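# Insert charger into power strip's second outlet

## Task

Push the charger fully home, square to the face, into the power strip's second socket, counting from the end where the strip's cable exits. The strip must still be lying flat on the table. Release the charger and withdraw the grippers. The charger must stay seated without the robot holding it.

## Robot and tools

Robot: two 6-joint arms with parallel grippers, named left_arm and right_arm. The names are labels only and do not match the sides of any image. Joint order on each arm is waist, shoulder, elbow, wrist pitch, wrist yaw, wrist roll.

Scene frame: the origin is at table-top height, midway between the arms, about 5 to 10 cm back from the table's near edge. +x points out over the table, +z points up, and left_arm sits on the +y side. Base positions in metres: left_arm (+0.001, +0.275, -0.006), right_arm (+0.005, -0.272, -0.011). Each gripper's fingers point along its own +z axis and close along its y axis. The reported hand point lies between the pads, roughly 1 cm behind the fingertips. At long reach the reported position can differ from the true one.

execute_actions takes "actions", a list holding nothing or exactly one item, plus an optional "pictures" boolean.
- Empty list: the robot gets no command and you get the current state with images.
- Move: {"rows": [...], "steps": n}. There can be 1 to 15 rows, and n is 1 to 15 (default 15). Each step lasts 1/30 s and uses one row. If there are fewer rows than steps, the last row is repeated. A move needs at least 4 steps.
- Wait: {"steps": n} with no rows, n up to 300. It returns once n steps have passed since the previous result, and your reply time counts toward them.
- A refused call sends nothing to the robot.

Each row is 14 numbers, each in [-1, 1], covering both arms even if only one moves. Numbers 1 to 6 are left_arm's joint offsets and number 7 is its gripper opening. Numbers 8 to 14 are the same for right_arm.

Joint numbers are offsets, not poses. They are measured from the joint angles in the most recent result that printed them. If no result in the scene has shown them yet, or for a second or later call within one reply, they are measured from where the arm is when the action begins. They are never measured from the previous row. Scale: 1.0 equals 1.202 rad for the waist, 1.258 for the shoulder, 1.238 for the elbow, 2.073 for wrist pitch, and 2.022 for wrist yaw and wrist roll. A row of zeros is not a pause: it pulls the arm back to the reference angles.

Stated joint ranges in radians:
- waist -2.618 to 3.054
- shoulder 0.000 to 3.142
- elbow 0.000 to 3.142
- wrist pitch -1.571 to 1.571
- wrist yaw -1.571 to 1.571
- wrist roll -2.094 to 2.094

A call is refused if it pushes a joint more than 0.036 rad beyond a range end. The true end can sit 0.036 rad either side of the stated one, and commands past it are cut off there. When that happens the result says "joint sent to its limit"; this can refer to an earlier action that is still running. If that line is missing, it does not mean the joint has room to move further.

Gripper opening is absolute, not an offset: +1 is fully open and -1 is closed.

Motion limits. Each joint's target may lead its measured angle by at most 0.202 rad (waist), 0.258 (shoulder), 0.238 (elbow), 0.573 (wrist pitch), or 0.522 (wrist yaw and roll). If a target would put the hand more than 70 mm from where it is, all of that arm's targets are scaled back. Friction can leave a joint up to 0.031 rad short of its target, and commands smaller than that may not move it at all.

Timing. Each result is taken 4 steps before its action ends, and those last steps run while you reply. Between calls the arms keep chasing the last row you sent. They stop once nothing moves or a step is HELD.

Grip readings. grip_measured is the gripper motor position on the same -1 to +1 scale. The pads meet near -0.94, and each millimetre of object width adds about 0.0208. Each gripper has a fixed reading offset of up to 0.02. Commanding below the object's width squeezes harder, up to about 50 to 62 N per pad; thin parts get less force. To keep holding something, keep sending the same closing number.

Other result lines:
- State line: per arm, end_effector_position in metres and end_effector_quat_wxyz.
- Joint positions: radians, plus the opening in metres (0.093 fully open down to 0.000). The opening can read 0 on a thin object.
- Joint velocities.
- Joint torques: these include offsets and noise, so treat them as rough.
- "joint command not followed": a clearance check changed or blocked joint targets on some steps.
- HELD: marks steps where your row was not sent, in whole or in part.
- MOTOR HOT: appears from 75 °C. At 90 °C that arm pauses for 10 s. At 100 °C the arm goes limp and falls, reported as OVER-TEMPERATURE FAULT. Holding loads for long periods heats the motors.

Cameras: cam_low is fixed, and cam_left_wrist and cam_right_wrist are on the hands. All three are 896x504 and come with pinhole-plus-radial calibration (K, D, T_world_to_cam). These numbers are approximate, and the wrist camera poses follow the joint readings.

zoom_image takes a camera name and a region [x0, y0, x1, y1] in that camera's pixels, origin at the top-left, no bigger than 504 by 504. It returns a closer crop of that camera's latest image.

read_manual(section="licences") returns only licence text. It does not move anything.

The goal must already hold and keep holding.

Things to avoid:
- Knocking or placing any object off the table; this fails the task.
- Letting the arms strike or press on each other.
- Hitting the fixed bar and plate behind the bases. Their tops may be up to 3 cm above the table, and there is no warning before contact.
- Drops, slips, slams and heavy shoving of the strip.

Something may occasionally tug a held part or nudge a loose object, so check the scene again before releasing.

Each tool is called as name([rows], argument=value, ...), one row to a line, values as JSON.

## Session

execute_actions(actions=[])

Scene clock: 0.00 s of 4500.00 s.
left_arm: end_effector_position=(+0.5145, +0.3219, +0.1055) grip_measured=+0.989 end_effector_quat_wxyz=(+0.637, -0.238, +0.724, +0.112) | right_arm: end_effector_position=(+0.4784, -0.1785, +0.2943) grip_measured=+1.000 end_effector_quat_wxyz=(+0.612, +0.358, +0.620, +0.335)
Joint positions: left_arm=[-0.107  2.071  0.913  0.931 -0.565 -0.256  0.093] | right_arm=[0.296 1.5   1.005 0.457 0.285 1.081 0.093]
Joint velocities: left_arm=[-0.017 -0.007 -0.002 -0.022  0.007  0.037 -0.   ] | right_arm=[-0.007  0.002  0.007  0.051 -0.022  0.081  0.   ]
Joint torques (N m, as the arm reports them, + toward a larger angle): no reading
Motor temperatures (°C, as the motors report them): left_arm=[30 35 33 31 30 33] | right_arm=[29 34 32 33 31 32]
camera_calibration (this result's frames):
cam_left_wrist: T_world_to_cam=[[0.483549, -0.863249, 0.144853, 0.00863506], [-0.437571, -0.381718, -0.81414, 0.47346], [0.758098, 0.330293, -0.562312, -0.351612], [0, 0, 0, 1]] pos_world=[0.469553, 0.304317, 0.186496]
cam_right_wrist: T_world_to_cam=[[-0.024556, -0.512263, -0.858478, 0.172584], [-0.416509, 0.785897, -0.45704, 0.512373], [0.9088, 0.346341, -0.232661, -0.22467], [0, 0, 0, 1]] pos_world=[0.421826, -0.236451, 0.330063]

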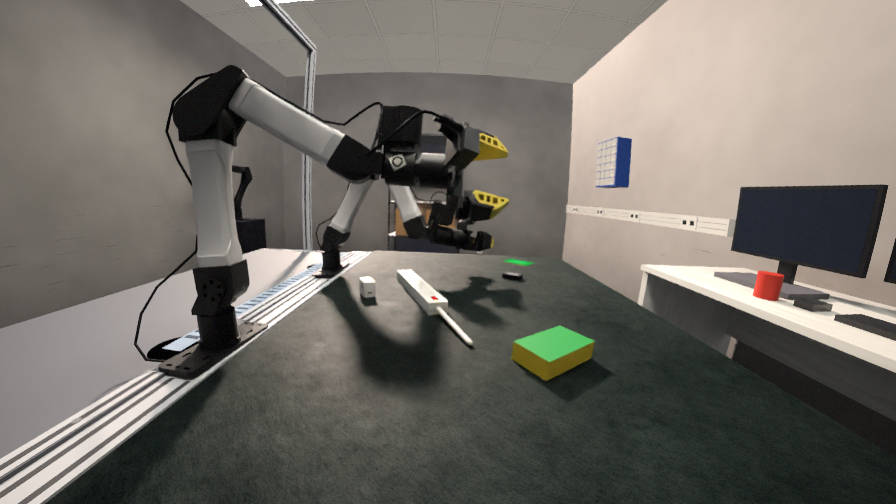

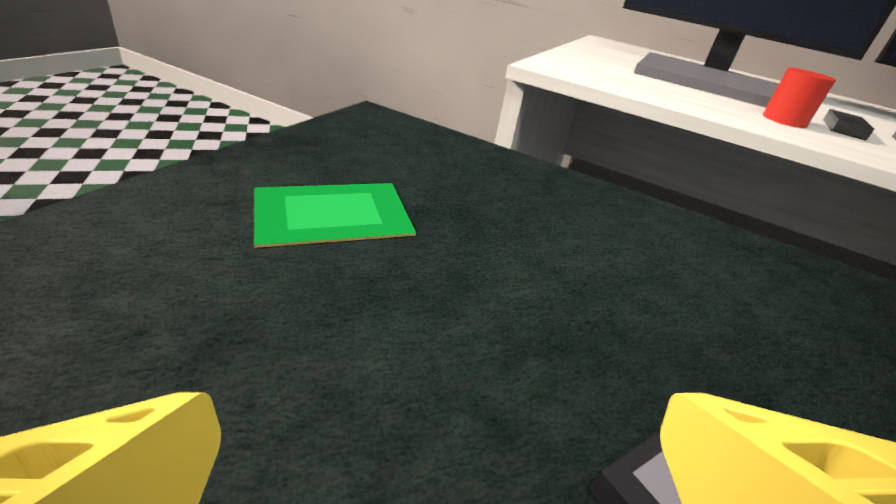

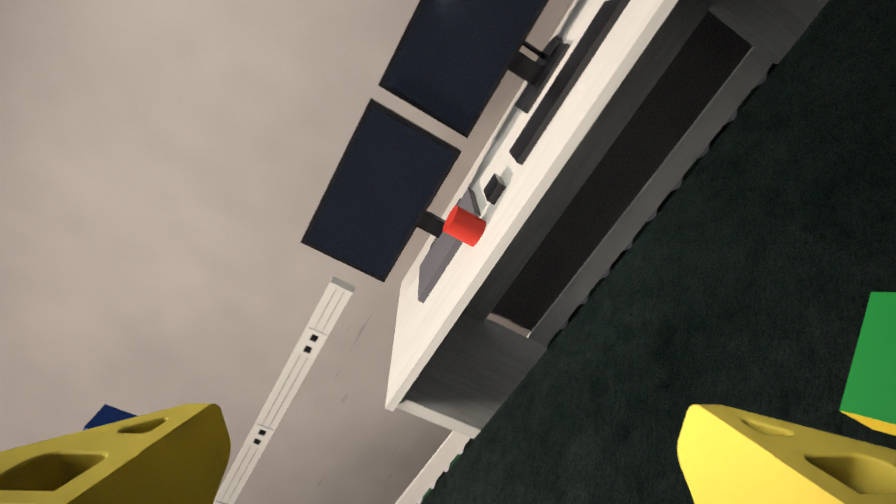

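zoom_image(camera="cam_low", region=[340, 250, 490, 360])

Region (340, 250, 490, 360) of cam_low's 896x504 image, scaled by 3.360, with more detail than that image has; it fills the top 370 rows of this view, and the rest is white.

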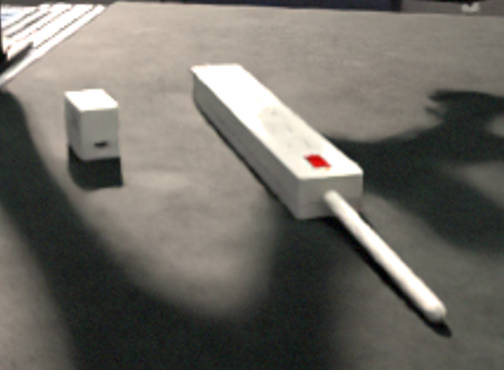

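execute_actions([
  {"rows": [[-0.008,-0.004,0.02,-0.02,0.006,0.006,1,-0.004,0.005,-0.004,0.006,-0.015,-0.016,0.8],[-0.02,-0.01,0.05,-0.055,0.016,0.014,1,-0.01,0.012,-0.01,0.014,-0.04,-0.044,0.6],[-0.036,-0.017,0.09,-0.10,0.028,0.025,1,-0.018,0.022,-0.018,0.022,-0.072,-0.08,0.4],[-0.055,-0.025,0.135,-0.15,0.042,0.037,1,-0.027,0.033,-0.026,0.031,-0.107,-0.118,0.2],[-0.075,-0.033,0.18,-0.203,0.057,0.05,1,-0.036,0.045,-0.035,0.04,-0.143,-0.158,0],[-0.096,-0.041,0.225,-0.257,0.072,0.063,1,-0.045,0.057,-0.044,0.049,-0.179,-0.198,-0.2],[-0.117,-0.049,0.27,-0.311,0.087,0.076,1,-0.054,0.069,-0.053,0.058,-0.215,-0.238,-0.4],[-0.138,-0.057,0.315,-0.365,0.102,0.089,1,-0.063,0.081,-0.062,0.067,-0.251,-0.278,-0.6],[-0.159,-0.065,0.36,-0.419,0.117,0.102,1,-0.072,0.093,-0.071,0.076,-0.287,-0.318,-0.8],[-0.18,-0.073,0.405,-0.473,0.132,0.115,1,-0.081,0.105,-0.08,0.085,-0.323,-0.358,-0.9],[-0.201,-0.081,0.45,-0.527,0.147,0.128,1,-0.09,0.117,-0.089,0.094,-0.359,-0.398,-0.9],[-0.222,-0.089,0.49,-0.581,0.162,0.141,1,-0.099,0.129,-0.098,0.103,-0.395,-0.438,-0.9],[-0.243,-0.097,0.53,-0.635,0.177,0.154,1,-0.108,0.141,-0.107,0.112,-0.431,-0.478,-0.9],[-0.264,-0.105,0.565,-0.689,0.192,0.167,1,-0.117,0.153,-0.116,0.121,-0.467,-0.518,-0.9],[-0.285,-0.112,0.595,-0.743,0.207,0.18,1,-0.126,0.165,-0.125,0.13,-0.503,-0.558,-0.9]], "steps": 15},
])

Scene clock: 5.67 s of 4500.00 s.
left_arm: end_effector_position=(+0.5669, +0.1874, +0.1625) grip_measured=+0.989 end_effector_quat_wxyz=(+0.566, -0.041, +0.821, +0.066) | right_arm: end_effector_position=(+0.4851, -0.1405, +0.2437) grip_measured=-0.883 end_effector_quat_wxyz=(+0.610, +0.075, +0.732, +0.294)
Joint positions: left_arm=[-0.288  2.021  1.353  0.244 -0.398 -0.105  0.093] | right_arm=[ 0.222  1.598  0.935  0.585 -0.16   0.584  0.003]
Joint velocities: left_arm=[-0.852 -0.383  1.673 -2.835  0.872  0.681 -0.   ] | right_arm=[-0.305  0.52  -0.388  0.447 -1.853 -2.073 -0.03 ]
Joint torques (N m, as the arm reports them, + toward a larger angle): left_arm=[ -0.38 -14.78  10.06   2.41   0.    -0.06] | right_arm=[-0.89 -6.21  6.4   2.67 -0.16 -0.09]
Motor temperatures (°C, as the motors report them): left_arm=[30 37 34 33 30 33] | right_arm=[29 35 33 36 31 32]
Steps of this call (steps 1 to 90: nothing new was sent; then 2.30 s passed at rest; steps 91 to 101: the first 11 steps of this action). Readings (joint positions):
91: left_arm=[-0.107 2.071 0.913 0.928 -0.565 -0.256] | right_arm=[0.296 1.500 1.005 0.457 0.282 1.077]
92: left_arm=[-0.108 2.071 0.919 0.912 -0.564 -0.253] | right_arm=[0.296 1.500 1.005 0.459 0.272 1.064]
94: left_arm=[-0.119 2.071 0.967 0.820 -0.553 -0.237] | right_arm=[0.292 1.504 1.002 0.475 0.219 1.005]
98: left_arm=[-0.199 2.057 1.177 0.517 -0.479 -0.171] | right_arm=[0.257 1.545 0.973 0.541 0.024 0.790]
101: the state above

execute_actions(actions=[])

Scene clock: 6.43 s of 4500.00 s.
left_arm: end_effector_position=(+0.4748, +0.0797, +0.1756) grip_measured=+0.989 end_effector_quat_wxyz=(+0.361, +0.222, +0.906, +0.020) | right_arm: end_effector_position=(+0.4458, -0.0940, +0.1905) grip_measured=-0.898 end_effector_quat_wxyz=(+0.600, -0.304, +0.686, +0.276)
Joint positions: left_arm=[-0.461  1.919  1.643 -0.599 -0.158  0.098  0.093] | right_arm=[ 0.16   1.703  0.856  0.713 -0.721 -0.037  0.002]
Joint velocities: left_arm=[ 0.002 -0.007  0.002 -0.051 -0.066  0.051 -0.   ] | right_arm=[ 0.012  0.002  0.017  0.007 -0.022  0.051  0.   ]
Joint torques (N m, as the arm reports them, + toward a larger angle): left_arm=[  1.06 -10.42   9.44   1.76   0.1    0.1 ] | right_arm=[-0.96 -7.41  6.59  2.53 -0.32 -0.09]
Motor temperatures (°C, as the motors report them): left_arm=[30 37 34 33 30 33] | right_arm=[29 35 33 36 31 32]
Kept back: nothing.
Steps of this call (steps 1 to 4: the last 4 steps of your previous action; steps 5 to 23: the robot went on to your last target). Readings (joint positions):
1: left_arm=[-0.318 2.007 1.410 0.149 -0.368 -0.081] | right_arm=[0.211 1.617 0.922 0.599 -0.226 0.511]
2: left_arm=[-0.348 1.993 1.465 0.053 -0.338 -0.056] | right_arm=[0.200 1.635 0.908 0.612 -0.293 0.437]
4: left_arm=[-0.404 1.964 1.565 -0.143 -0.278 -0.006] | right_arm=[0.179 1.669 0.883 0.640 -0.431 0.284]
8: left_arm=[-0.470 1.913 1.641 -0.384 -0.194 0.057] | right_arm=[0.160 1.703 0.857 0.666 -0.605 0.091]
23: the state above
camera_calibration (this result's frames):
cam_left_wrist: T_world_to_cam=[[-0.38986, -0.900539, -0.192455, 0.285526], [-0.861828, 0.430437, -0.268284, 0.461561], [0.32444, 0.0612696, -0.94392, 0.0922958], [0, 0, 0, 1]] pos_world=[0.479157, 0.0528, 0.2659]
cam_right_wrist: T_world_to_cam=[[0.754133, -0.656343, -0.0223139, -0.394035], [-0.365277, -0.390979, -0.844813, 0.325359], [0.545763, 0.645251, -0.534597, -0.00095016], [0, 0, 0, 1]] pos_world=[0.416519, -0.130801, 0.265567]

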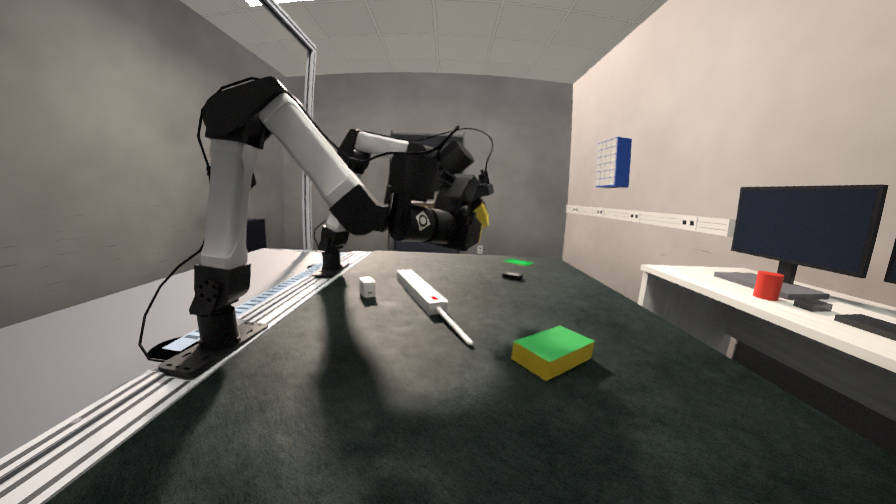

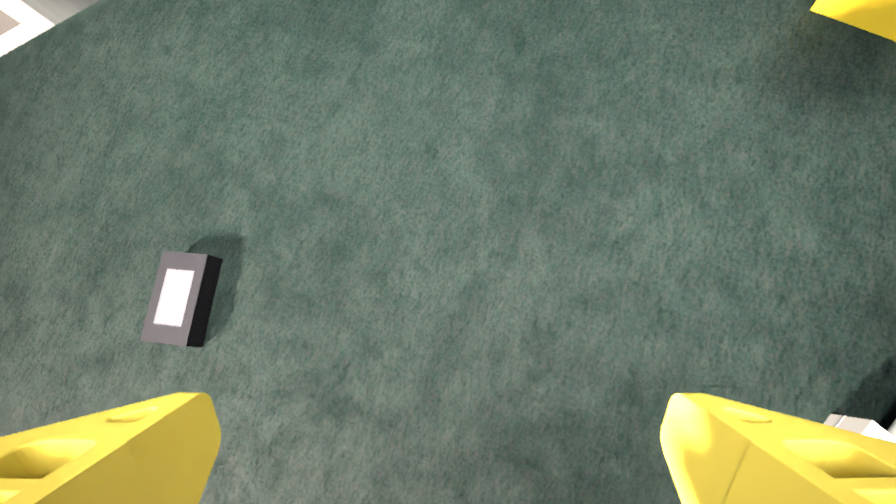

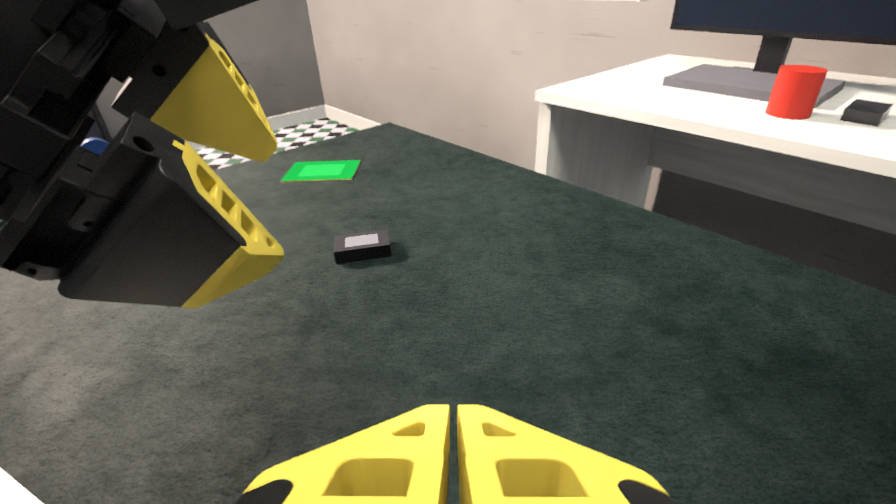

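execute_actions([
  {"rows": [
[0,0,0.010,-0.05,0.008,0.01,1, -0.005,0.015,-0.007,0.002,-0.016,-0.014,-0.9],
[0,0,0.022,-0.10,0.016,0.02,1, -0.010,0.030,-0.014,0.004,-0.032,-0.028,-0.9],
[0,-0.002,0.034,-0.15,0.024,0.03,1, -0.015,0.046,-0.021,0.006,-0.048,-0.042,-0.9],
[-0.02,-0.004,0.046,-0.20,0.032,0.04,1, -0.020,0.061,-0.028,0.009,-0.064,-0.056,-0.9],
[-0.05,-0.006,0.058,-0.25,0.040,0.05,1, -0.025,0.076,-0.035,0.011,-0.080,-0.070,-0.9],
[-0.085,-0.008,0.070,-0.30,0.048,0.06,1, -0.030,0.091,-0.042,0.013,-0.096,-0.084,-0.9],
[-0.12,-0.010,0.082,-0.345,0.056,0.07,1, -0.035,0.107,-0.049,0.015,-0.112,-0.098,-0.9],
[-0.155,-0.012,0.094,-0.385,0.064,0.08,1, -0.040,0.122,-0.056,0.017,-0.128,-0.112,-0.9],
[-0.19,-0.014,0.105,-0.42,0.072,0.09,1, -0.045,0.137,-0.063,0.020,-0.144,-0.126,-0.9],
[-0.225,-0.016,0.112,-0.44,0.078,0.10,1, -0.050,0.152,-0.070,0.022,-0.160,-0.140,-0.9],
[-0.26,-0.018,0.119,-0.446,0.080,0.104,1, -0.055,0.168,-0.077,0.024,-0.176,-0.154,-0.9],
[-0.29,-0.02,0.119,-0.446,0.080,0.104,1, -0.060,0.183,-0.084,0.026,-0.192,-0.168,-0.9],
[-0.315,-0.02,0.119,-0.446,0.080,0.104,1, -0.065,0.198,-0.092,0.030,-0.207,-0.180,-0.9],
[-0.33,-0.02,0.119,-0.446,0.080,0.104,1, -0.066,0.200,-0.095,0.032,-0.210,-0.183,-0.9],
[-0.338,-0.02,0.119,-0.446,0.080,0.104,1, -0.066,0.200,-0.095,0.032,-0.210,-0.183,-0.9]
], "steps": 15},
])

execute_actions([
  {"steps": 12},
], pictures=true)

Scene clock: 7.57 s of 4500.00 s.
left_arm: end_effector_position=(+0.3356, +0.0486, +0.1401) grip_measured=+0.989 end_effector_quat_wxyz=(+0.112, +0.400, +0.909, +0.027) | right_arm: end_effector_position=(+0.4199, -0.0926, +0.1098) grip_measured=-0.898 end_effector_quat_wxyz=(+0.539, -0.392, +0.677, +0.314)
Joint positions: left_arm=[-0.644  1.919  1.73  -1.196 -0.079  0.214  0.093] | right_arm=[ 0.121  1.864  0.793  0.743 -0.945 -0.234  0.002]
Joint velocities: left_arm=[-1.204  0.007  0.271 -1.59   0.33   0.388 -0.   ] | right_arm=[-0.183  0.642 -0.305  0.007 -0.828 -0.769 -0.001]
Joint torques (N m, as the arm reports them, + toward a larger angle): left_arm=[ -0.73 -11.86  10.26   0.73   0.19  -0.01] | right_arm=[-1.02 -7.4   4.93  2.4  -0.41 -0.05]
Motor temperatures (°C, as the motors report them): left_arm=[30 38 34 33 30 33] | right_arm=[29 35 33 36 31 32]
Steps of this call (steps 1 to 23: the robot went on to your last target; steps 24 to 34: the first 11 steps of this action). Readings (joint positions):
24: left_arm=[-0.461 1.919 1.643 -0.612 -0.156 0.100] | right_arm=[0.160 1.703 0.856 0.714 -0.727 -0.044]
25: left_arm=[-0.461 1.919 1.646 -0.637 -0.153 0.105] | right_arm=[0.160 1.705 0.856 0.715 -0.736 -0.051]
27: left_arm=[-0.462 1.919 1.659 -0.738 -0.140 0.123] | right_arm=[0.159 1.721 0.855 0.726 -0.767 -0.078]
31: left_arm=[-0.530 1.919 1.702 -1.019 -0.111 0.173] | right_arm=[0.141 1.795 0.826 0.742 -0.861 -0.160]
34: the state above

Scene clock: 7.97 s of 4500.00 s.
left_arm: end_effector_position=(+0.2207, +0.0165, +0.1439) grip_measured=+0.989 end_effector_quat_wxyz=(-0.023, +0.544, +0.839, +0.020) | right_arm: end_effector_position=(+0.3876, -0.0917, +0.0735) grip_measured=-0.898 end_effector_quat_wxyz=(+0.512, -0.451, +0.639, +0.354)
Joint positions: left_arm=[-0.88   1.911  1.765 -1.497 -0.001  0.293  0.093] | right_arm=[ 0.096  1.95   0.745  0.761 -1.124 -0.389  0.002]
Joint velocities: left_arm=[ 0.051 -0.007  0.012 -0.168  0.007  0.051  0.001] | right_arm=[ 0.002 -0.007 -0.002  0.007 -0.066 -0.168 -0.   ]
Joint torques (N m, as the arm reports them, + toward a larger angle): left_arm=[  0.83 -11.19   9.7    0.09   0.13   0.07] | right_arm=[-0.93 -7.95  4.73  2.15 -0.53 -0.1 ]
Motor temperatures (°C, as the motors report them): left_arm=[30 38 34 33 30 33] | right_arm=[29 35 33 36 31 32]
Kept back: nothing.
Steps of this call (steps 1 to 4: the last 4 steps of your previous action; steps 5 to 12: the robot went on to your last target). Readings (joint positions):
1: left_arm=[-0.689 1.919 1.739 -1.246 -0.068 0.227] | right_arm=[0.114 1.886 0.783 0.744 -0.974 -0.260]
2: left_arm=[-0.736 1.919 1.748 -1.293 -0.057 0.240] | right_arm=[0.108 1.907 0.772 0.745 -1.004 -0.286]
4: left_arm=[-0.827 1.919 1.761 -1.370 -0.034 0.261] | right_arm=[0.099 1.938 0.755 0.746 -1.051 -0.327]
8: left_arm=[-0.895 1.912 1.764 -1.461 -0.001 0.286] | right_arm=[0.096 1.950 0.745 0.751 -1.102 -0.371]
12: the state above
camera_calibration (this result's frames):
cam_left_wrist: T_world_to_cam=[[-0.912039, -0.41008, -0.00431635, 0.203441], [-0.36173, 0.799457, 0.479604, 0.0371811], [-0.193225, 0.438979, -0.877474, 0.247094], [0, 0, 0, 1]] pos_world=[0.246741, -0.0547664, 0.199864]
cam_right_wrist: T_world_to_cam=[[0.942259, -0.334886, -0.000486207, -0.396281], [-0.206395, -0.579584, -0.788342, 0.123135], [0.263723, 0.742923, -0.615236, 0.0909466], [0, 0, 0, 1]] pos_world=[0.374829, -0.128908, 0.152833]

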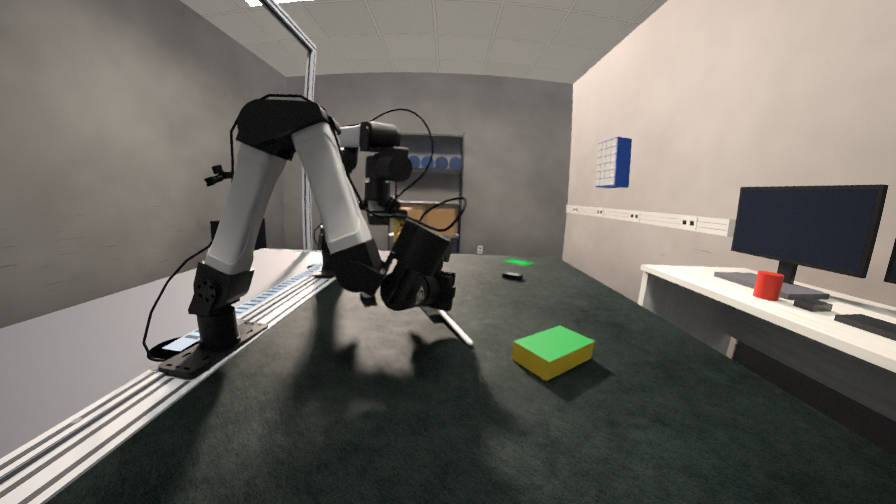

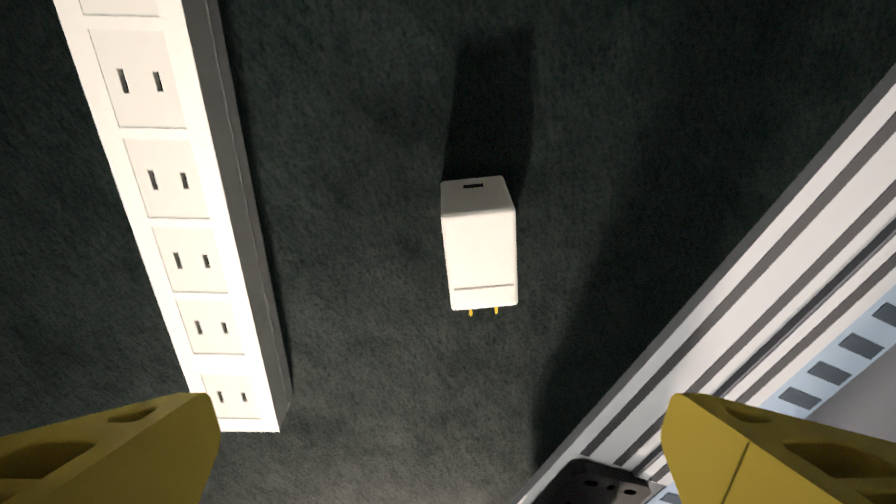

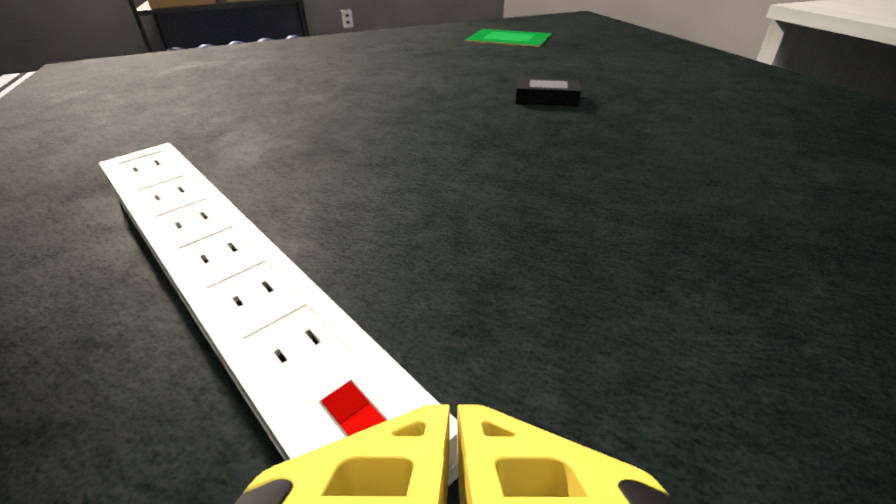

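zoom_image(camera="cam_left_wrist", region=[400, 150, 560, 340])

zoom_image(camera="cam_left_wrist", region=[40, 0, 320, 440])

Region (400, 150, 560, 340) of cam_left_wrist's 896x504 image, scaled by 2.653, with more detail than that image has; it fills the left 424 columns of this view, and the rest is white.

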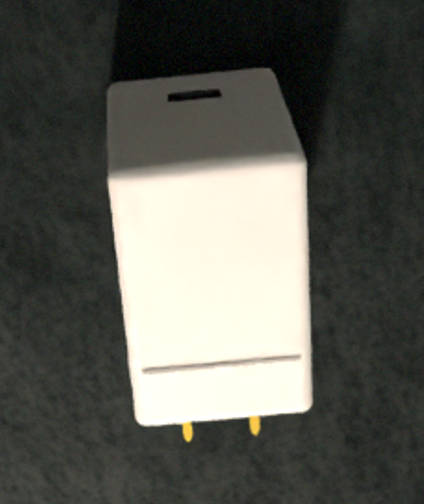

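Region (40, 0, 320, 440) of cam_left_wrist's 896x504 image, scaled by 1.145, with more detail than that image has; it fills the left 321 columns of this view, and the rest is white.

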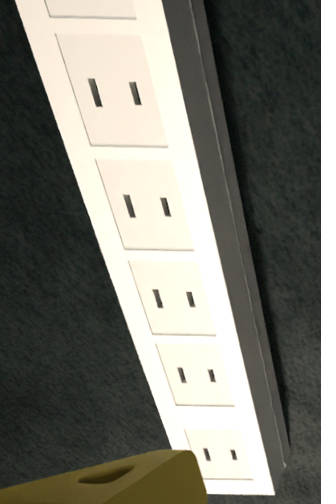

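zoom_image(camera="cam_right_wrist", region=[180, 220, 480, 500])

Region (180, 220, 480, 500) of cam_right_wrist's 896x504 image, scaled by 1.680, with more detail than that image has; it fills the top 470 rows of this view, and the rest is white.

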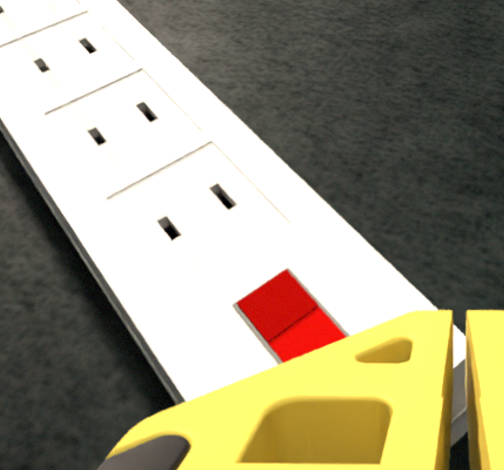

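execute_actions([
  {"rows": [
[-0.008,0.003,-0.006,0.004,0,-0.012,0.9, 0.003,0.004,-0.002,0.008,0.002,0.002,-0.9],
[-0.018,0.008,-0.016,0.010,0,-0.028,0.8, 0.007,0.010,-0.005,0.020,0.004,0.004,-0.9],
[-0.030,0.016,-0.032,0.019,0,-0.045,0.7, 0.012,0.018,-0.010,0.034,0.007,0.006,-0.9],
[-0.042,0.026,-0.052,0.031,0,-0.062,0.6, 0.018,0.028,-0.015,0.050,0.010,0.008,-0.9],
[-0.052,0.038,-0.076,0.045,0,-0.076,0.5, 0.024,0.039,-0.021,0.066,0.013,0.010,-0.9],
[-0.059,0.050,-0.101,0.060,0,-0.086,0.4, 0.030,0.050,-0.027,0.082,0.016,0.013,-0.9],
[-0.059,0.063,-0.127,0.075,0,-0.086,0.35, 0.036,0.061,-0.033,0.098,0.019,0.015,-0.9],
[-0.059,0.076,-0.153,0.090,0,-0.086,0.35, 0.042,0.072,-0.039,0.113,0.022,0.018,-0.9],
[-0.059,0.088,-0.178,0.105,0,-0.086,0.35, 0.048,0.082,-0.045,0.127,0.025,0.020,-0.9],
[-0.059,0.099,-0.200,0.118,0,-0.086,0.35, 0.053,0.091,-0.050,0.139,0.028,0.022,-0.9],
[-0.059,0.109,-0.220,0.130,0,-0.086,0.35, 0.057,0.098,-0.054,0.148,0.030,0.024,-0.9],
[-0.059,0.117,-0.236,0.139,0,-0.086,0.35, 0.060,0.104,-0.057,0.154,0.032,0.026,-0.9],
[-0.059,0.123,-0.248,0.146,0,-0.086,0.35, 0.062,0.108,-0.059,0.156,0.034,0.027,-0.9],
[-0.059,0.126,-0.255,0.150,0,-0.086,0.35, 0.063,0.110,-0.060,0.156,0.034,0.027,-0.9],
[-0.059,0.128,-0.258,0.152,0,-0.086,0.35, 0.063,0.110,-0.060,0.156,0.034,0.027,-0.9]
], "steps": 15},
])

execute_actions([
  {"steps": 12},
], pictures=true)

Scene clock: 14.17 s of 4500.00 s.
left_arm: end_effector_position=(+0.1958, +0.0120, +0.0666) grip_measured=+0.352 end_effector_quat_wxyz=(-0.081, +0.514, +0.853, +0.048) | right_arm: end_effector_position=(+0.3801, -0.0744, +0.0556) grip_measured=-0.898 end_effector_quat_wxyz=(+0.524, -0.467, +0.620, +0.350)
Joint positions: left_arm=[-0.953  1.998  1.565 -1.34  -0.001  0.158  0.062] | right_arm=[ 0.148  2.035  0.706  0.958 -1.096 -0.364  0.002]
Joint velocities: left_arm=[-0.007  0.632 -0.906  0.769  0.037 -0.154  0.   ] | right_arm=[ 0.212  0.403 -0.252  0.579  0.183  0.037 -0.   ]
Joint torques (N m, as the arm reports them, + toward a larger angle): left_arm=[ 0.08 -9.44  5.37 -0.19  0.08 -0.13] | right_arm=[ 0.3  -7.47  3.7   2.26 -0.27  0.05]
Motor temperatures (°C, as the motors report them): left_arm=[30 39 35 33 30 33] | right_arm=[29 36 34 37 31 32]
Steps of this call (steps 1 to 30: the robot went on to your last target; steps 31 to 90: nothing new was sent; then 2.83 s passed at rest; steps 91 to 101: the first 11 steps of this action). Readings (joint positions):
91: left_arm=[-0.879 1.911 1.765 -1.515 -0.001 0.296] | right_arm=[0.096 1.950 0.745 0.766 -1.137 -0.399]
92: left_arm=[-0.880 1.911 1.765 -1.512 -0.001 0.288] | right_arm=[0.096 1.950 0.745 0.769 -1.136 -0.397]
94: left_arm=[-0.892 1.911 1.754 -1.493 -0.001 0.256] | right_arm=[0.099 1.952 0.745 0.790 -1.130 -0.391]
98: left_arm=[-0.941 1.937 1.661 -1.417 -0.001 0.184] | right_arm=[0.124 1.990 0.732 0.886 -1.111 -0.376]
101: the state above

Scene clock: 14.57 s of 4500.00 s.
left_arm: end_effector_position=(+0.1924, +0.0188, +0.0127) grip_measured=+0.352 end_effector_quat_wxyz=(-0.109, +0.500, +0.857, +0.060) | right_arm: end_effector_position=(+0.3778, -0.0697, +0.0483) grip_measured=-0.898 end_effector_quat_wxyz=(+0.534, -0.467, +0.615, +0.344)
Joint positions: left_arm=[-0.953  2.083  1.455 -1.206 -0.001  0.131  0.062] | right_arm=[ 0.167  2.074  0.683  1.063 -1.069 -0.342  0.002]
Joint velocities: left_arm=[ 0.002  0.002  0.007  0.125  0.007  0.022 -0.   ] | right_arm=[-0.002 -0.002 -0.002  0.022  0.066 -0.007 -0.   ]
Joint torques (N m, as the arm reports them, + toward a larger angle): left_arm=[  0.12 -11.67   5.57  -0.2    0.01  -0.13] | right_arm=[ 0.47 -7.41  3.38  2.24 -0.26  0.04]
Motor temperatures (°C, as the motors report them): left_arm=[30 39 35 33 30 33] | right_arm=[29 36 34 37 31 32]
Kept back: nothing.
Steps of this call (steps 1 to 4: the last 4 steps of your previous action; steps 5 to 12: the robot went on to your last target). Readings (joint positions):
1: left_arm=[-0.953 2.021 1.535 -1.315 -0.001 0.151] | right_arm=[0.155 2.048 0.698 0.977 -1.091 -0.360]
2: left_arm=[-0.953 2.042 1.509 -1.293 -0.001 0.147] | right_arm=[0.160 2.059 0.692 0.993 -1.087 -0.356]
4: left_arm=[-0.953 2.072 1.471 -1.259 -0.001 0.140] | right_arm=[0.166 2.073 0.684 1.016 -1.080 -0.351]
8: left_arm=[-0.953 2.083 1.455 -1.225 -0.001 0.134] | right_arm=[0.167 2.074 0.683 1.049 -1.073 -0.344]
12: the state above
camera_calibration (this result's frames):
cam_left_wrist: T_world_to_cam=[[-0.869224, -0.494331, 0.00926181, 0.171245], [-0.37644, 0.673837, 0.635796, 0.0911572], [-0.320535, 0.549163, -0.771802, 0.14659], [0, 0, 0, 1]] pos_world=[0.230153, -0.0572751, 0.0535949]
cam_right_wrist: T_world_to_cam=[[0.945162, -0.319819, 0.0662081, -0.382926], [-0.139012, -0.577378, -0.804556, 0.0894466], [0.29554, 0.751232, -0.590175, 0.0490325], [0, 0, 0, 1]] pos_world=[0.35987, -0.107657, 0.126255]

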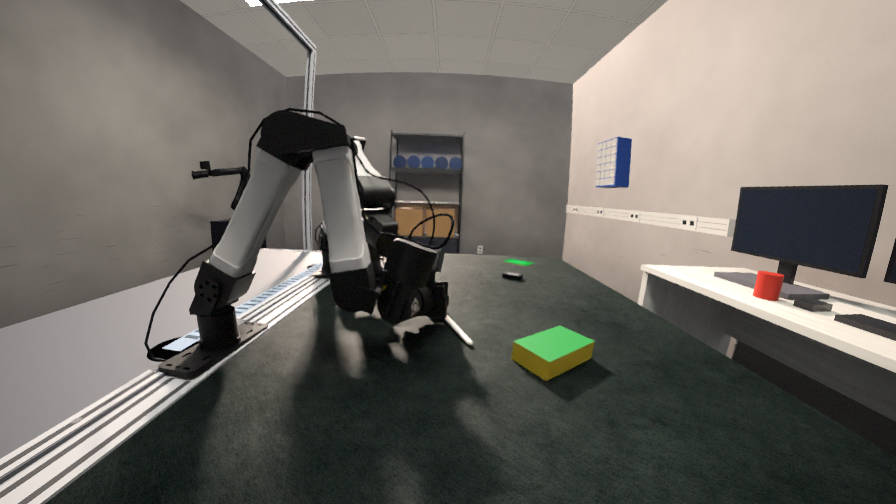

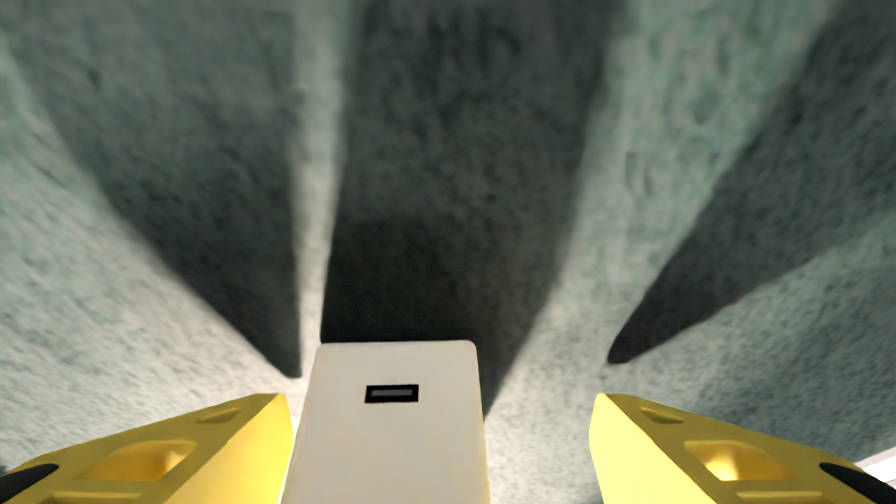

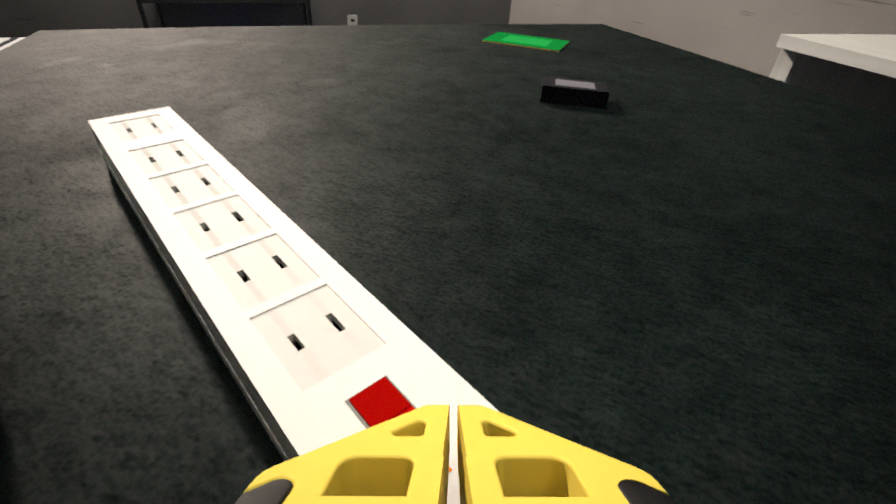

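execute_actions([
  {"rows": [
[0.008,-0.012,0,0.0116,0,0.002,0.35, -0.006,0,0,0.003,0,0,-0.9],
[0.016,-0.022,0,0.0116,0,0.002,0.35, -0.012,0,0,0,0,0,-0.9],
[0.023,-0.030,0,0.0116,0,0.002,0.35, -0.017,0,0,-0.004,0,0,-0.9],
[0.028,-0.036,0,0.0116,0,0.002,0.3, -0.021,0,0,-0.010,0,0,-0.9],
[0.032,-0.041,0,0.0116,0,0.002,0.2, -0.021,0,0,-0.016,0,0,-0.9],
[0.032,-0.041,0,0.0116,0,0.002,0.1, -0.021,0,0,-0.022,0,0,-0.9],
[0.032,-0.041,0,0.0116,0,0.002,0.0, -0.021,0,0,-0.028,0,0,-0.9],
[0.032,-0.041,0,0.0116,0,0.002,-0.08, -0.021,0,0,-0.034,0,0,-0.9],
[0.032,-0.041,0,0.0116,0,0.002,-0.16, -0.021,0,0,-0.040,0,0,-0.9],
[0.032,-0.041,0,0.0116,0,0.002,-0.23, -0.021,0,0,-0.045,0,0,-0.9],
[0.032,-0.041,0,0.0116,0,0.002,-0.30, -0.021,0,0,-0.050,0,0,-0.9],
[0.032,-0.041,0,0.0116,0,0.002,-0.36, -0.021,0,0,-0.055,0,0,-0.9],
[0.032,-0.041,0,0.0116,0,0.002,-0.43, -0.021,0,0,-0.060,0,0,-0.9],
[0.032,-0.041,0,0.0116,0,0.002,-0.52, -0.021,0,0,-0.064,0,0,-0.9],
[0.032,-0.041,0,0.0116,0,0.002,-0.60, -0.021,0,0,-0.064,0,0,-0.9]
], "steps": 15},
])

execute_actions([
  {"steps": 8},
], pictures=true)

Scene clock: 26.50 s of 4500.00 s.
left_arm: end_effector_position=(+0.2032, +0.0193, +0.0241) grip_measured=-0.264 end_effector_quat_wxyz=(-0.086, +0.489, +0.867, +0.049) | right_arm: end_effector_position=(+0.3776, -0.0737, +0.0419) grip_measured=-0.898 end_effector_quat_wxyz=(+0.521, -0.457, +0.631, +0.349)
Joint positions: left_arm=[-0.924  2.045  1.455 -1.194 -0.001  0.129  0.033] | right_arm=[ 0.158  2.074  0.683  1.018 -1.067 -0.341  0.002]
Joint velocities: left_arm=[ 0.007 -0.007 -0.007 -0.066 -0.037  0.022 -0.07 ] | right_arm=[ 0.012  0.012  0.002 -0.066 -0.007  0.037 -0.001]
Joint torques (N m, as the arm reports them, + toward a larger angle): left_arm=[  1.05 -11.56   6.64  -0.08   0.1    0.02] | right_arm=[-1.1  -8.4   4.29  1.56 -0.41 -0.05]
Motor temperatures (°C, as the motors report them): left_arm=[30 42 35 32 30 33] | right_arm=[29 38 34 39 31 32]
Steps of this call (steps 1 to 30: the robot went on to your last target; steps 31 to 90: nothing new was sent; then 8.57 s passed at rest; steps 91 to 101: the first 11 steps of this action). Readings (joint positions):
91: left_arm=[-0.953 2.083 1.455 -1.195 -0.001 0.129] | right_arm=[0.167 2.074 0.683 1.071 -1.067 -0.341]
92: left_arm=[-0.953 2.083 1.455 -1.195 -0.001 0.129] | right_arm=[0.167 2.074 0.683 1.071 -1.067 -0.341]
94: left_arm=[-0.949 2.078 1.455 -1.194 -0.001 0.129] | right_arm=[0.166 2.074 0.683 1.070 -1.067 -0.341]
98: left_arm=[-0.929 2.052 1.455 -1.194 -0.001 0.129] | right_arm=[0.159 2.074 0.683 1.045 -1.067 -0.341]
101: the state above

Scene clock: 26.77 s of 4500.00 s.
left_arm: end_effector_position=(+0.2034, +0.0190, +0.0240) grip_measured=-0.487 end_effector_quat_wxyz=(-0.085, +0.489, +0.867, +0.049) | right_arm: end_effector_position=(+0.3772, -0.0738, +0.0410) grip_measured=-0.898 end_effector_quat_wxyz=(+0.519, -0.456, +0.633, +0.350)
Joint positions: left_arm=[-0.924  2.045  1.455 -1.192 -0.001  0.129  0.022] | right_arm=[ 0.158  2.074  0.683  1.012 -1.067 -0.341  0.002]
Joint velocities: left_arm=[-0.032 -0.002  0.002 -0.007  0.037  0.022 -0.001] | right_arm=[-0.022  0.002  0.012 -0.037 -0.022 -0.007 -0.   ]
Joint torques (N m, as the arm reports them, + toward a larger angle): left_arm=[  0.9  -11.83   6.6   -0.07   0.07   0.03] | right_arm=[-1.09 -8.46  4.38  1.08 -0.42 -0.04]
Motor temperatures (°C, as the motors report them): left_arm=[30 42 35 32 30 33] | right_arm=[29 38 34 39 31 32]
Kept back: nothing.
Steps of this call (steps 1 to 4: the last 4 steps of your previous action; steps 5 to 8: the robot went on to your last target). Readings (joint positions):
1: left_arm=[-0.924 2.045 1.455 -1.194 -0.001 0.129] | right_arm=[0.158 2.074 0.683 1.015 -1.067 -0.341]
2: left_arm=[-0.924 2.045 1.455 -1.194 -0.001 0.129] | right_arm=[0.158 2.074 0.683 1.014 -1.067 -0.341]
4: left_arm=[-0.924 2.045 1.455 -1.192 -0.001 0.129] | right_arm=[0.158 2.074 0.683 1.012 -1.067 -0.341]
8: the state above
camera_calibration (this result's frames):
cam_left_wrist: T_world_to_cam=[[-0.854852, -0.518865, 0.00277528, 0.178501], [-0.415748, 0.688142, 0.594654, 0.0967443], [-0.310455, 0.507188, -0.803977, 0.158241], [0, 0, 0, 1]] pos_world=[0.24194, -0.0542135, 0.069197]
cam_right_wrist: T_world_to_cam=[[0.943052, -0.332017, 0.0204598, -0.381419], [-0.187167, -0.580459, -0.792487, 0.0986165], [0.274995, 0.743527, -0.609545, 0.0559679], [0, 0, 0, 1]] pos_world=[0.362765, -0.111008, 0.120071]

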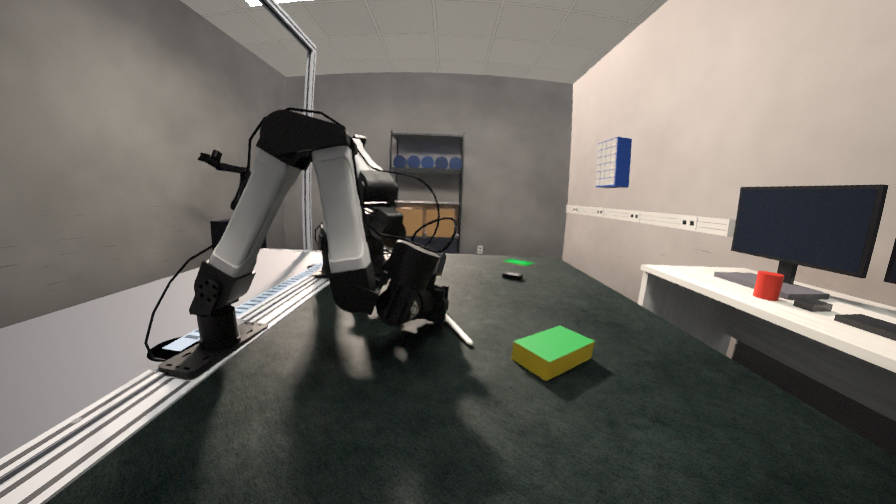

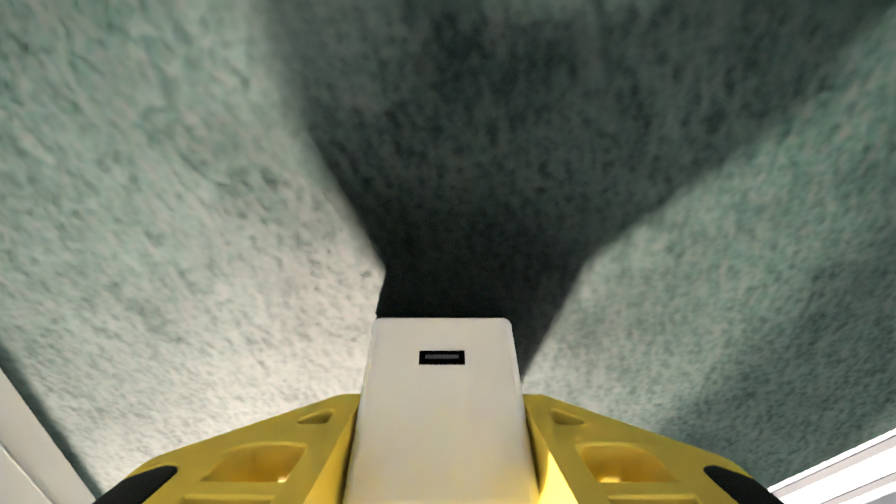

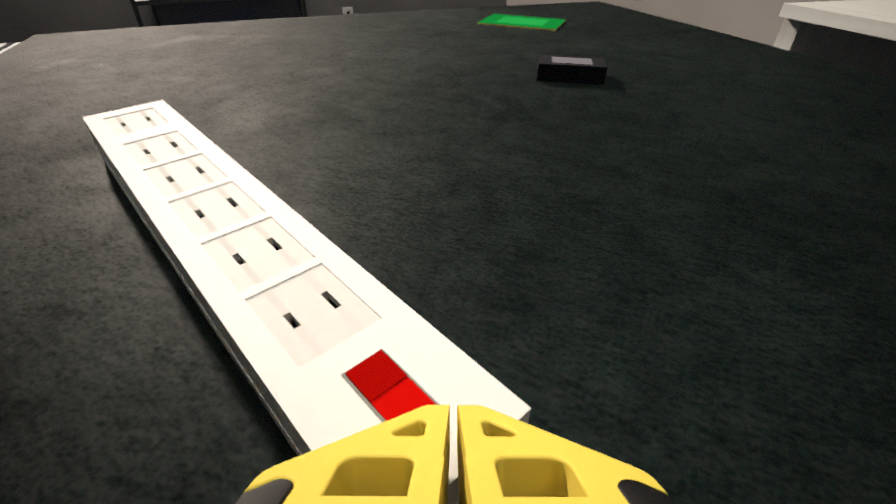

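execute_actions([
  {"rows": [
[0,-0.015,0,0,0,0,-0.6, 0,0,0,-0.04,0,0,-0.9],
[0,-0.04,0,0,0,0,-0.6, 0,0,0,-0.04,0,0,-0.9],
[0.01,-0.07,0,0.005,0,0,-0.6, 0,0,0,-0.04,0,0,-0.9],
[0.03,-0.10,0,0.015,0,0,-0.6, 0,0,0,-0.04,0,0,-0.9],
[0.06,-0.13,0,0.035,0.01,0,-0.6, 0,0,0,-0.04,0,0,-0.9],
[0.095,-0.16,-0.01,0.06,0.025,0,-0.6, 0,0,0,-0.04,0,0,-0.9],
[0.13,-0.185,-0.03,0.09,0.045,0.005,-0.6, 0,0,0,-0.04,0,0,-0.9],
[0.165,-0.21,-0.06,0.125,0.065,0.005,-0.6, 0,0,0,-0.04,0,0,-0.9],
[0.20,-0.23,-0.095,0.16,0.09,0.01,-0.6, 0,0,0,-0.04,0,0,-0.9],
[0.235,-0.25,-0.13,0.20,0.115,0.01,-0.6, 0,0,0,-0.04,0,0,-0.9],
[0.27,-0.27,-0.165,0.24,0.14,0.015,-0.6, 0,0,0,-0.04,0,0,-0.9],
[0.305,-0.285,-0.20,0.28,0.165,0.015,-0.6, 0,0,0,-0.04,0,0,-0.9],
[0.34,-0.30,-0.235,0.32,0.185,0.02,-0.6, 0,0,0,-0.04,0,0,-0.9],
[0.37,-0.31,-0.265,0.355,0.205,0.02,-0.6, 0,0,0,-0.04,0,0,-0.9],
[0.394,-0.318,-0.29,0.382,0.223,0.02,-0.6, 0,0,0,-0.04,0,0,-0.9]
], "steps": 15},
])

Scene clock: 29.97 s of 4500.00 s.
left_arm: end_effector_position=(+0.2785, +0.0259, +0.1034) grip_measured=-0.487 end_effector_quat_wxyz=(+0.114, +0.395, +0.907, -0.090) | right_arm: end_effector_position=(+0.3772, -0.0738, +0.0410) grip_measured=-0.898 end_effector_quat_wxyz=(+0.519, -0.456, +0.633, +0.350)
Joint positions: left_arm=[-0.688  1.746  1.355 -0.933  0.137  0.136  0.022] | right_arm=[ 0.158  2.074  0.683  1.012 -1.067 -0.341  0.002]
Joint velocities: left_arm=[ 1.463 -1.009 -1.062  1.853  1.033  0.11   0.   ] | right_arm=[-0.012 -0.017  0.002 -0.051  0.022 -0.037 -0.001]
Joint torques (N m, as the arm reports them, + toward a larger angle): left_arm=[ 0.   -7.15  3.99  0.42  0.11  0.04] | right_arm=[ 0.18 -8.47  4.36  1.07 -0.4  -0.03]
Motor temperatures (°C, as the motors report them): left_arm=[30 43 35 32 30 33] | right_arm=[29 38 34 38 31 32]
Steps of this call (steps 1 to 15: the robot went on to your last target; steps 16 to 85: nothing new was sent; steps 86 to 96: the first 11 steps of this action). Readings (joint positions):
86: left_arm=[-0.924 2.045 1.455 -1.192 -0.001 0.129] | right_arm=[0.158 2.074 0.683 1.012 -1.067 -0.341]
87: left_arm=[-0.924 2.042 1.455 -1.192 -0.001 0.129] | right_arm=[0.158 2.074 0.683 1.012 -1.067 -0.341]
89: left_arm=[-0.923 2.019 1.455 -1.189 -0.001 0.129] | right_arm=[0.158 2.074 0.683 1.012 -1.067 -0.341]
93: left_arm=[-0.835 1.873 1.437 -1.100 0.052 0.130] | right_arm=[0.158 2.074 0.683 1.012 -1.067 -0.341]
96: the state above

execute_actions([
  {"rows": [
[0.205,-0.08,-0.23,0.285,0.17,0.018,-0.6, 0,0,0,-0.04,0,0,-0.9],
[0.213,-0.08,-0.255,0.325,0.185,0.02,-0.6, 0,0,0,-0.04,0,0,-0.9],
[0.221,-0.08,-0.285,0.37,0.20,0.022,-0.6, 0,0,0,-0.04,0,0,-0.9],
[0.229,-0.08,-0.315,0.415,0.215,0.024,-0.6, 0,0,0,-0.04,0,0,-0.9],
[0.237,-0.08,-0.345,0.46,0.23,0.026,-0.6, 0,0,0,-0.04,0,0,-0.9],
[0.244,-0.08,-0.375,0.505,0.245,0.028,-0.6, 0,0,0,-0.04,0,0,-0.9],
[0.250,-0.078,-0.405,0.55,0.26,0.03,-0.6, 0,0,0,-0.04,0,0,-0.9],
[0.255,-0.076,-0.435,0.595,0.275,0.032,-0.6, 0,0,0,-0.04,0,0,-0.9],
[0.259,-0.074,-0.465,0.64,0.29,0.034,-0.6, 0,0,0,-0.04,0,0,-0.9],
[0.259,-0.07,-0.49,0.685,0.303,0.036,-0.6, 0,0,0,-0.04,0,0,-0.9],
[0.259,-0.06,-0.505,0.73,0.312,0.038,-0.6, 0,0,0,-0.04,0,0,-0.9],
[0.259,-0.048,-0.515,0.77,0.32,0.04,-0.6, 0,0,0,-0.04,0,0,-0.9],
[0.259,-0.034,-0.525,0.805,0.326,0.042,-0.6, 0,0,0,-0.04,0,0,-0.9],
[0.259,-0.018,-0.535,0.835,0.326,0.042,-0.6, 0,0,0,-0.04,0,0,-0.9],
[0.259,0,-0.545,0.86,0.326,0.042,-0.6, 0,0,0,-0.04,0,0,-0.9]
], "steps": 15},
])

Scene clock: 30.93 s of 4500.00 s.
left_arm: end_effector_position=(+0.3437, +0.0350, +0.0987) grip_measured=-0.487 end_effector_quat_wxyz=(+0.392, +0.370, +0.782, -0.314) | right_arm: end_effector_position=(+0.3772, -0.0738, +0.0410) grip_measured=-0.898 end_effector_quat_wxyz=(+0.519, -0.456, +0.633, +0.350)
Joint positions: left_arm=[-0.387  1.658  0.785  0.19   0.645  0.188  0.022] | right_arm=[ 0.158  2.074  0.683  1.012 -1.067 -0.341  0.002]
Joint velocities: left_arm=[ 0.09   0.032 -0.911  2.234  0.637  0.051 -0.001] | right_arm=[ 0.012  0.007  0.012  0.022 -0.022 -0.022  0.   ]
Joint torques (N m, as the arm reports them, + toward a larger angle): left_arm=[ 0.54 -7.05  7.7   2.4   0.42  0.03] | right_arm=[ 0.15 -8.42  4.36  1.08 -0.4  -0.03]
Motor temperatures (°C, as the motors report them): left_arm=[30 43 35 32 30 33] | right_arm=[29 38 34 38 31 32]
Steps of this call (steps 1 to 4: the last 4 steps of your previous action; steps 5 to 18: the robot went on to your last target; steps 19 to 29: the first 11 steps of this action). Readings (joint positions):
19: left_arm=[-0.444 1.661 1.103 -0.424 0.434 0.161] | right_arm=[0.158 2.074 0.683 1.012 -1.067 -0.341]
20: left_arm=[-0.444 1.661 1.092 -0.398 0.445 0.162] | right_arm=[0.158 2.074 0.683 1.012 -1.067 -0.341]
22: left_arm=[-0.441 1.658 1.044 -0.303 0.480 0.166] | right_arm=[0.158 2.074 0.683 1.012 -1.067 -0.341]
26: left_arm=[-0.407 1.657 0.896 -0.040 0.572 0.178] | right_arm=[0.158 2.074 0.683 1.012 -1.067 -0.341]
29: the state above


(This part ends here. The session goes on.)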